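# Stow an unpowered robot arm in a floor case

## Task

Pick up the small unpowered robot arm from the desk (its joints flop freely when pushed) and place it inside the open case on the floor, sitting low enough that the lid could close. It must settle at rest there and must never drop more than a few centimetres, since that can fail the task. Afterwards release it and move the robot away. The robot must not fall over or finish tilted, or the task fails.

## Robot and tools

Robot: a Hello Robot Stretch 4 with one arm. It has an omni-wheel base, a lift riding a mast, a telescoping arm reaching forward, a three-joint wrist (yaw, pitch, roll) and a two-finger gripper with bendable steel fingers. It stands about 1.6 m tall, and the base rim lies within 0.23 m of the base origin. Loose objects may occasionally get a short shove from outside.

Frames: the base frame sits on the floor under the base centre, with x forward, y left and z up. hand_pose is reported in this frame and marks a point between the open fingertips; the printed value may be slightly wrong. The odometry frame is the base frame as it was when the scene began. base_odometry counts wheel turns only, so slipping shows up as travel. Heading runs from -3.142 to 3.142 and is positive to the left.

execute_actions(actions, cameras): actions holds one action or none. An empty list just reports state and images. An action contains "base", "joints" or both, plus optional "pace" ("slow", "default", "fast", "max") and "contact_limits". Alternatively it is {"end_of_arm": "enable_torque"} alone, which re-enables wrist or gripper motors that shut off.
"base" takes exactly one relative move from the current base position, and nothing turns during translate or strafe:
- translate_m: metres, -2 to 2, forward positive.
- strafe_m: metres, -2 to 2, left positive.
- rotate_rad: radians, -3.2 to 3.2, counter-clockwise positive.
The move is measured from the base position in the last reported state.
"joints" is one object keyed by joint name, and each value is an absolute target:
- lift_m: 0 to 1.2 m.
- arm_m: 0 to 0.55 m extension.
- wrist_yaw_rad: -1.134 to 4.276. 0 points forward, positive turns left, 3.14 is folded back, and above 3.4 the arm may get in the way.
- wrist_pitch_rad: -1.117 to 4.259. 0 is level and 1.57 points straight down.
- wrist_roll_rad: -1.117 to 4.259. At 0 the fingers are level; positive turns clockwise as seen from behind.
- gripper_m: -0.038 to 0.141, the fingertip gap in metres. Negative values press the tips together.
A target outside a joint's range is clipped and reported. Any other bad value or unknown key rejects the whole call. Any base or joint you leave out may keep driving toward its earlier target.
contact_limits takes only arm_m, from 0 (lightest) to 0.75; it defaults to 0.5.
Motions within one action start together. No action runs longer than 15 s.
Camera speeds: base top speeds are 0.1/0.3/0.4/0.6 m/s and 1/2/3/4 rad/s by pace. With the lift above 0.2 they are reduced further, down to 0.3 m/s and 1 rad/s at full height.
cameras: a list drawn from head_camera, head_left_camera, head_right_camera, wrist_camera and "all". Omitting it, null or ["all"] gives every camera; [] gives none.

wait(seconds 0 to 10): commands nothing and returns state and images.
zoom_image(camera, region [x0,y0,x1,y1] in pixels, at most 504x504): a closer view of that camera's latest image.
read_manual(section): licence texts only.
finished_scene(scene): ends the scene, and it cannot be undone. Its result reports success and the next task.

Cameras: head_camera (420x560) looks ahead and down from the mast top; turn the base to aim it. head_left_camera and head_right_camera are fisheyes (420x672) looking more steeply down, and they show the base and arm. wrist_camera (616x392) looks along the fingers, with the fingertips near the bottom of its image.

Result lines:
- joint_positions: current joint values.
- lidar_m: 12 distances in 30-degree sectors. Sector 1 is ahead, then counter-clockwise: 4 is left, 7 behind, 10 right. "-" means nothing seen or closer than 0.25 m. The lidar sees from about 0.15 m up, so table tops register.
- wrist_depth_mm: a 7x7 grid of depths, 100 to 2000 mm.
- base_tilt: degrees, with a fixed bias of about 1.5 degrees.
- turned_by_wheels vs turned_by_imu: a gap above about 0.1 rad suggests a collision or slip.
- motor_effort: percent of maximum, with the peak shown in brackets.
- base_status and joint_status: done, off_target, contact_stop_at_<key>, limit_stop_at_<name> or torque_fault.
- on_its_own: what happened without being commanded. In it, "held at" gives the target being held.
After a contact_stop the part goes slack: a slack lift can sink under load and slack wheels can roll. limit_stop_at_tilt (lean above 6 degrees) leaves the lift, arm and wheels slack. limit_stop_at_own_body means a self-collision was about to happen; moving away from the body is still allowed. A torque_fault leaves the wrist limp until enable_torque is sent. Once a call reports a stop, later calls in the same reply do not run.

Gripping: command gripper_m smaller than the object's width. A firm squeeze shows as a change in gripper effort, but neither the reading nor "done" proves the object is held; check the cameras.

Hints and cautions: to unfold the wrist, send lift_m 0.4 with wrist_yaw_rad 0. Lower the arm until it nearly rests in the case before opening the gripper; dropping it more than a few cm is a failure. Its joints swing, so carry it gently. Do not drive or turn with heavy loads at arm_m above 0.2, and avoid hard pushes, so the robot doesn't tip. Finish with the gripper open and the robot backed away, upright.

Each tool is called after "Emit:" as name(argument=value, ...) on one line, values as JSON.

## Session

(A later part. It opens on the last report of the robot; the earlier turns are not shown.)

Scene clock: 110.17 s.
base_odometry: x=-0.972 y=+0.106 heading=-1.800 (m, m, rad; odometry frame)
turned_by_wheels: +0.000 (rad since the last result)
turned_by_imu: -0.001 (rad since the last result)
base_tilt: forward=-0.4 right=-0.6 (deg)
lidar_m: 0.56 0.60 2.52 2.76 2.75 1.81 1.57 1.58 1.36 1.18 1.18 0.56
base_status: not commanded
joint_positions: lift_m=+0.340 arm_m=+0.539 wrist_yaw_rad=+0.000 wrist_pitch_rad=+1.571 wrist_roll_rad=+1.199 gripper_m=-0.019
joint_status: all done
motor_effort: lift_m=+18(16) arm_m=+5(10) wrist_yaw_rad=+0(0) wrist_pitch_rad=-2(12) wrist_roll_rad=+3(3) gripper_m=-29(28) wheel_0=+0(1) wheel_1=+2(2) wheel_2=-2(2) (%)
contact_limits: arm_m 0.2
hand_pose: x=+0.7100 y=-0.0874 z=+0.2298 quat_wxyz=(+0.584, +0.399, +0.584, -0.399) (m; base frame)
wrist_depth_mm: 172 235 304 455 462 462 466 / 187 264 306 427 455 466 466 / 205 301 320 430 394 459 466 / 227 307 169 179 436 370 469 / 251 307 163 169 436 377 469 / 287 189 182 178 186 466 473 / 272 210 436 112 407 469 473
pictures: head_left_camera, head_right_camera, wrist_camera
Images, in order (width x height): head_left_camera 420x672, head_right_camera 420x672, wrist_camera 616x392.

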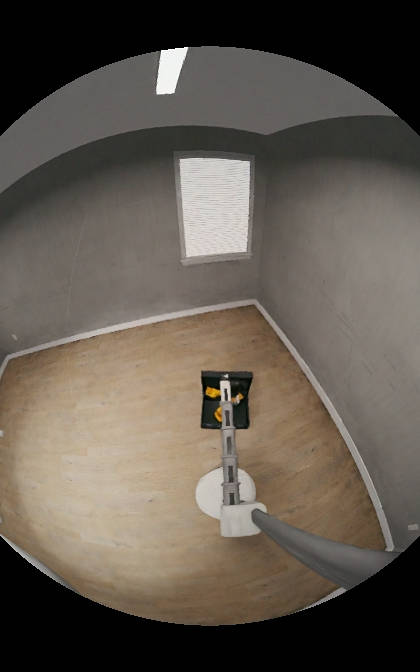

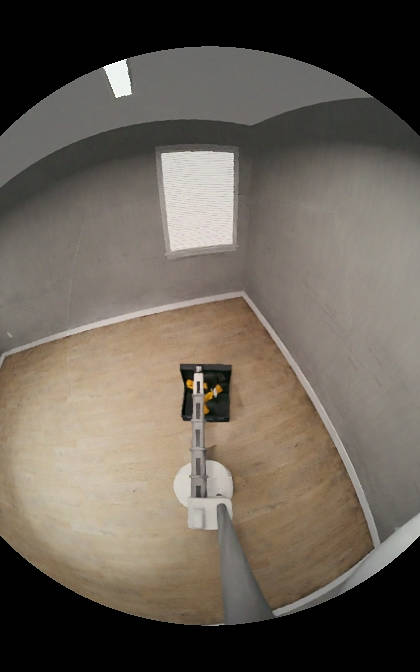

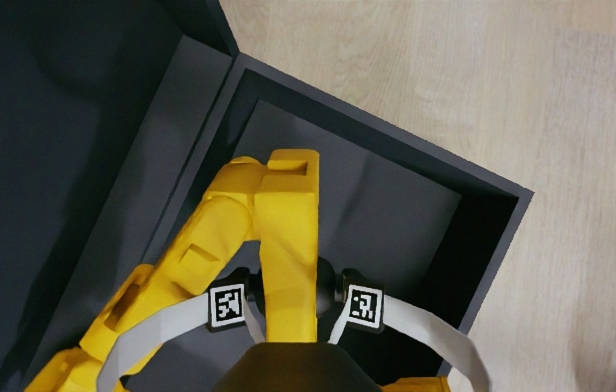

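Emit:
execute_actions(actions=[{"joints":{"lift_m":0.29,"arm_m":0.525},"pace":"slow"}], cameras=[])

Emit:
execute_actions(actions=[{"joints":{"arm_m":0.50,"wrist_roll_rad":1.05},"pace":"slow","contact_limits":{"arm_m":0.2}}], cameras=["wrist_camera","head_left_camera"])

Emit:
zoom_image(camera="head_left_camera", region=[170,350,290,450])

Scene clock: 115.97 s.
base_odometry: x=-0.972 y=+0.106 heading=-1.800 (m, m, rad; odometry frame)
turned_by_wheels: +0.000 (rad since the last result)
turned_by_imu: -0.001 (rad since the last result)
base_tilt: forward=-0.2 right=-0.6 (deg)
lidar_m: 0.55 0.61 2.50 2.75 2.77 1.83 1.57 1.57 1.36 1.18 1.18 0.57
base_status: not commanded
joint_positions: lift_m=+0.290 arm_m=+0.526 wrist_yaw_rad=+0.000 wrist_pitch_rad=+1.565 wrist_roll_rad=+1.201 gripper_m=-0.019
joint_status: all done
motor_effort: lift_m=+16(16) arm_m=-5(2) wrist_yaw_rad=+0(1) wrist_pitch_rad=+15(17) wrist_roll_rad=-1(3) gripper_m=-25(28) wheel_0=-1(1) wheel_1=+1(2) wheel_2=-2(1) (%)
hand_pose: x=+0.6984 y=-0.0874 z=+0.1800 quat_wxyz=(+0.585, +0.400, +0.582, -0.398) (m; base frame)
wrist_depth_mm: 186 251 267 404 407 410 410 / 201 257 296 307 410 410 413 / 220 258 345 384 340 413 413 / 243 263 166 169 387 340 415 / 258 264 170 176 387 325 418 / 259 178 187 180 187 307 415 / 236 382 387 112 377 297 418
pictures: none
No camera images: the call's "cameras" was empty. Leave "cameras" out to get every camera's image.

Scene clock: 117.27 s.
base_odometry: x=-0.972 y=+0.105 heading=-1.800 (m, m, rad; odometry frame)
turned_by_wheels: +0.000 (rad since the last result)
turned_by_imu: -0.001 (rad since the last result)
base_tilt: forward=-0.1 right=-0.6 (deg)
lidar_m: 0.53 0.60 2.52 2.75 2.77 1.84 1.58 1.58 1.39 1.18 1.18 0.57
base_status: not commanded
joint_positions: lift_m=+0.290 arm_m=+0.501 wrist_yaw_rad=+0.000 wrist_pitch_rad=+1.566 wrist_roll_rad=+1.052 gripper_m=-0.019
joint_status: all done
motor_effort: lift_m=+18(18) arm_m=-5(8) wrist_yaw_rad=+1(0) wrist_pitch_rad=+12(27) wrist_roll_rad=-5(7) gripper_m=-27(26) wheel_0=-3(3) wheel_1=+0(1) wheel_2=+0(2) (%)
contact_limits: arm_m 0.2
hand_pose: x=+0.6732 y=-0.0874 z=+0.1798 quat_wxyz=(+0.613, +0.356, +0.610, -0.354) (m; base frame)
wrist_depth_mm: 206 255 266 407 407 413 418 / 229 257 332 317 407 410 415 / 256 266 379 379 319 413 413 / 256 309 168 160 384 315 415 / 257 307 166 171 387 312 415 / 268 187 183 181 187 415 418 / 210 211 384 112 315 421 418
pictures: head_left_camera, wrist_camera
Images, in order (width x height): head_left_camera 420x672, wrist_camera 616x392.

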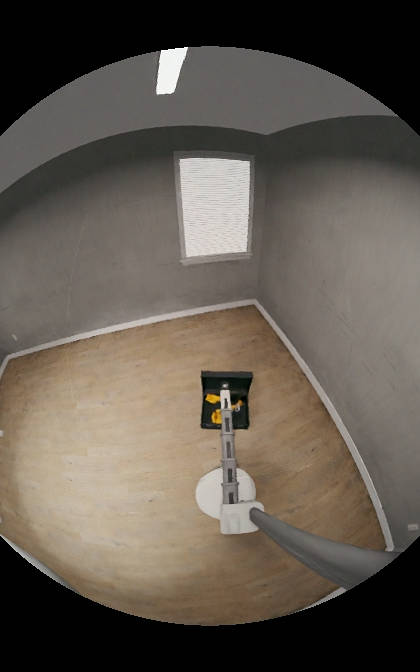

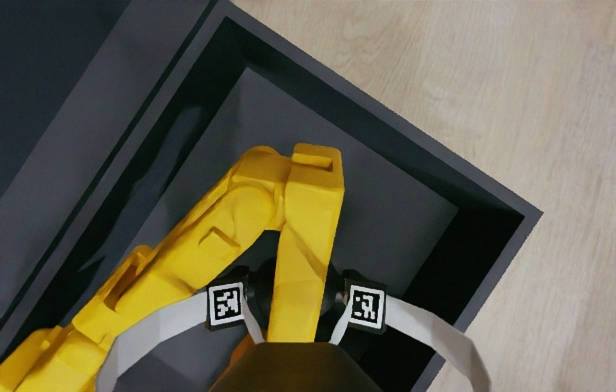

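Region (170, 350, 290, 450) of head_left_camera's 420x672 image, scaled by 4.200, with more detail than that image has.

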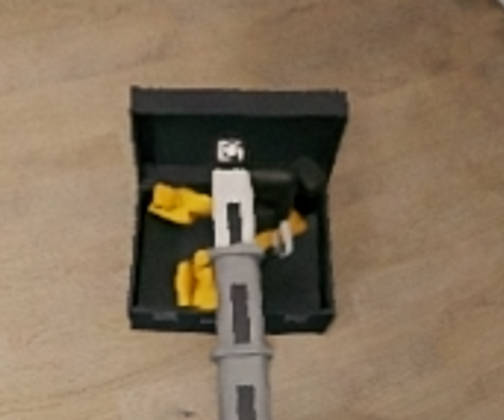

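Working. Lower.

Emit:
execute_actions(actions=[{"base":{"strafe_m":-0.03},"joints":{"lift_m":0.21,"arm_m":0.49},"pace":"slow"}], cameras=["wrist_camera","head_left_camera"])

Emit:
zoom_image(camera="head_left_camera", region=[170,350,290,450])

Scene clock: 121.27 s.
base_odometry: x=-1.001 y=+0.112 heading=-1.800 (m, m, rad; odometry frame)
turned_by_wheels: +0.000 (rad since the last result)
turned_by_imu: -0.001 (rad since the last result)
base_tilt: forward=-0.2 right=-0.6 (deg)
lidar_m: 0.53 0.58 2.53 2.79 2.78 1.82 1.57 1.58 1.34 1.15 1.16 1.34
base_status: done
joint_positions: lift_m=+0.210 arm_m=+0.491 wrist_yaw_rad=+0.000 wrist_pitch_rad=+1.568 wrist_roll_rad=+1.052 gripper_m=-0.019
joint_status: all done
motor_effort: lift_m=+17(20) arm_m=-5(13) wrist_yaw_rad=+1(2) wrist_pitch_rad=+5(16) wrist_roll_rad=-4(5) gripper_m=-23(28) wheel_0=-1(1) wheel_1=-3(7) wheel_2=+1(3) (%)
hand_pose: x=+0.6626 y=-0.0874 z=+0.0999 quat_wxyz=(+0.612, +0.355, +0.611, -0.354) (m; base frame)
wrist_depth_mm: 176 197 206 325 327 329 332 / 180 228 298 210 329 330 332 / 187 270 301 264 219 332 332 / 215 300 174 177 303 219 336 / 252 300 216 184 306 270 203 / 294 189 185 182 187 239 204 / 199 265 303 112 294 195 338
pictures: head_left_camera, wrist_camera
Images, in order (width x height): head_left_camera 420x672, wrist_camera 616x392.

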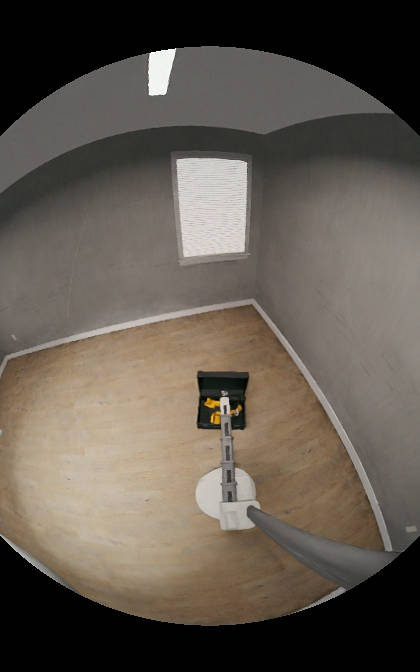

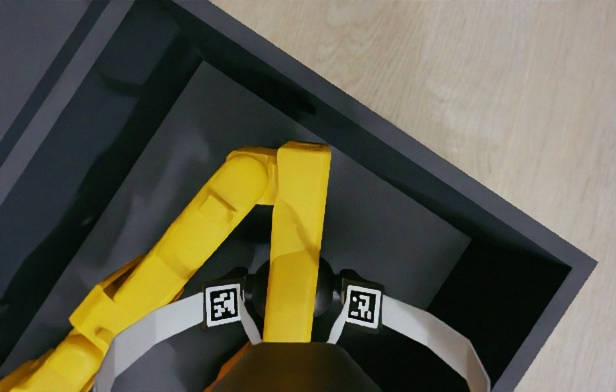

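Region (170, 350, 290, 450) of head_left_camera's 420x672 image, scaled by 4.200, with more detail than that image has.

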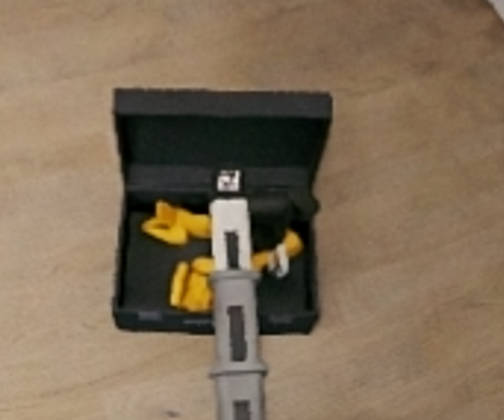

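Emit:
execute_actions(actions=[{"joints":{"lift_m":0.165},"pace":"slow"}], cameras=[])

Emit:
execute_actions(actions=[{"joints":{"gripper_m":0.045}}], cameras=[])

Emit:
execute_actions(actions=[{"joints":{"lift_m":0.4}}], cameras=[])

Emit:
execute_actions(actions=[{"joints":{"arm_m":0.05,"wrist_pitch_rad":0.7,"wrist_roll_rad":0}}], cameras=["wrist_camera"])

Scene clock: 127.77 s.
base_odometry: x=-1.001 y=+0.112 heading=-1.800 (m, m, rad; odometry frame)
turned_by_wheels: +0.000 (rad since the last result)
turned_by_imu: -0.001 (rad since the last result)
base_tilt: forward=-0.3 right=-0.5 (deg)
lidar_m: 0.54 0.60 2.51 2.79 2.79 1.80 1.57 1.57 1.34 1.15 1.15 1.34
base_status: not commanded
joint_positions: lift_m=+0.165 arm_m=+0.491 wrist_yaw_rad=+0.000 wrist_pitch_rad=+1.569 wrist_roll_rad=+1.051 gripper_m=-0.019
joint_status: all done
motor_effort: lift_m=+17(18) arm_m=-5(5) wrist_yaw_rad=+3(2) wrist_pitch_rad=+4(6) wrist_roll_rad=-4(4) gripper_m=-26(26) wheel_0=-1(1) wheel_1=-3(3) wheel_2=+1(1) (%)
hand_pose: x=+0.6623 y=-0.0874 z=+0.0549 quat_wxyz=(+0.612, +0.355, +0.611, -0.355) (m; base frame)
wrist_depth_mm: 149 198 181 165 281 285 287 / 167 229 254 178 283 285 287 / 187 253 253 211 175 286 287 / 216 254 190 198 259 173 287 / 252 200 232 190 262 262 192 / 253 193 187 183 187 238 191 / 192 256 257 112 260 194 175
pictures: none
No camera images: the call's "cameras" was empty. Leave "cameras" out to get every camera's image.

Scene clock: 129.17 s.
base_odometry: x=-1.001 y=+0.112 heading=-1.800 (m, m, rad; odometry frame)
turned_by_wheels: +0.000 (rad since the last result)
turned_by_imu: +0.000 (rad since the last result)
base_tilt: forward=-0.2 right=-0.5 (deg)
lidar_m: 0.54 0.59 2.53 2.77 2.78 1.81 1.57 1.57 1.33 1.15 1.16 1.36
base_status: not commanded
joint_positions: lift_m=+0.165 arm_m=+0.491 wrist_yaw_rad=+0.000 wrist_pitch_rad=+1.570 wrist_roll_rad=+1.050 gripper_m=+0.045
joint_status: all done
motor_effort: lift_m=+17(17) arm_m=-4(5) wrist_yaw_rad=+3(3) wrist_pitch_rad=+1(3) wrist_roll_rad=+0(4) gripper_m=-5(25) wheel_0=-1(1) wheel_1=-3(3) wheel_2=+1(1) (%)
hand_pose: x=+0.6620 y=-0.0874 z=+0.0549 quat_wxyz=(+0.612, +0.355, +0.611, -0.354) (m; base frame)
wrist_depth_mm: 149 197 183 167 282 285 287 / 166 229 254 179 282 285 287 / 188 254 255 212 176 286 287 / 216 255 196 200 259 173 287 / 253 205 233 193 259 259 192 / 254 200 194 186 200 240 191 / 197 229 258 112 260 200 174
pictures: none
No camera images: the call's "cameras" was empty. Leave "cameras" out to get every camera's image.

Scene clock: 131.23 s.
base_odometry: x=-1.001 y=+0.112 heading=-1.800 (m, m, rad; odometry frame)
turned_by_wheels: +0.000 (rad since the last result)
turned_by_imu: -0.001 (rad since the last result)
base_tilt: forward=-0.1 right=-0.5 (deg)
lidar_m: 0.55 0.59 2.52 2.77 2.80 1.83 1.58 1.57 1.33 1.15 1.14 0.56
base_status: not commanded
joint_positions: lift_m=+0.400 arm_m=+0.491 wrist_yaw_rad=+0.000 wrist_pitch_rad=+1.570 wrist_roll_rad=+1.050 gripper_m=+0.045
joint_status: all done
motor_effort: lift_m=+22(24) arm_m=-5(4) wrist_yaw_rad=+2(2) wrist_pitch_rad=+2(2) wrist_roll_rad=-1(0) gripper_m=-5(6) wheel_0=-1(1) wheel_1=-3(3) wheel_2=+1(1) (%)
hand_pose: x=+0.6620 y=-0.0874 z=+0.2895 quat_wxyz=(+0.612, +0.355, +0.611, -0.354) (m; base frame)
wrist_depth_mm: 218 272 517 512 521 525 530 / 242 332 377 521 521 525 525 / 274 368 484 492 525 525 535 / 314 368 488 500 492 525 530 / 368 427 449 496 473 530 535 / 368 433 199 496 201 530 539 / 392 424 496 112 530 530 535
pictures: none
No camera images: the call's "cameras" was empty. Leave "cameras" out to get every camera's image.

Scene clock: 133.63 s.
base_odometry: x=-1.001 y=+0.112 heading=-1.800 (m, m, rad; odometry frame)
turned_by_wheels: +0.000 (rad since the last result)
turned_by_imu: -0.001 (rad since the last result)
base_tilt: forward=-0.2 right=-0.5 (deg)
lidar_m: 0.55 0.58 2.52 2.78 2.79 1.81 1.56 1.58 1.34 1.15 1.15 0.57
base_status: not commanded
joint_positions: lift_m=+0.400 arm_m=+0.051 wrist_yaw_rad=+0.000 wrist_pitch_rad=+0.702 wrist_roll_rad=+0.000 gripper_m=+0.045
joint_status: all done
motor_effort: lift_m=+22(22) arm_m=-4(3) wrist_yaw_rad=+2(2) wrist_pitch_rad=-6(9) wrist_roll_rad=-1(7) gripper_m=-5(3) wheel_0=-1(1) wheel_1=-3(3) wheel_2=+1(1) (%)
hand_pose: x=+0.4419 y=-0.0874 z=+0.3916 quat_wxyz=(+0.939, +0.000, +0.344, +0.000) (m; base frame)
wrist_depth_mm: 1576 559 564 569 1756 1366 1042 / 1308 603 603 597 1366 1308 1078 / 1060 683 668 668 1098 1118 1060 / 866 723 707 699 904 931 931 / 741 676 683 691 768 788 798 / 634 591 199 615 200 691 691 / 569 517 508 112 591 603 609
pictures: wrist_camera
Images, in order (width x height): wrist_camera 616x392.

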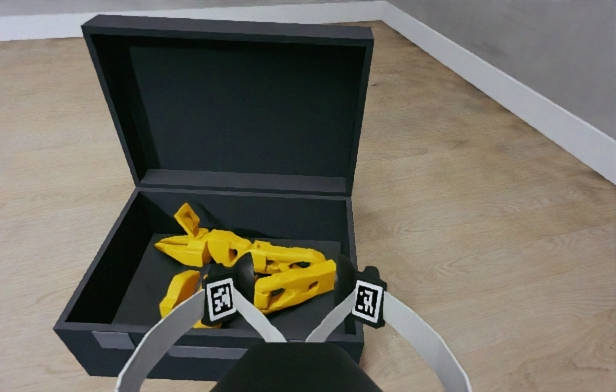

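Emit:
finished_scene(scene=1)

The scene is finished: the task was done.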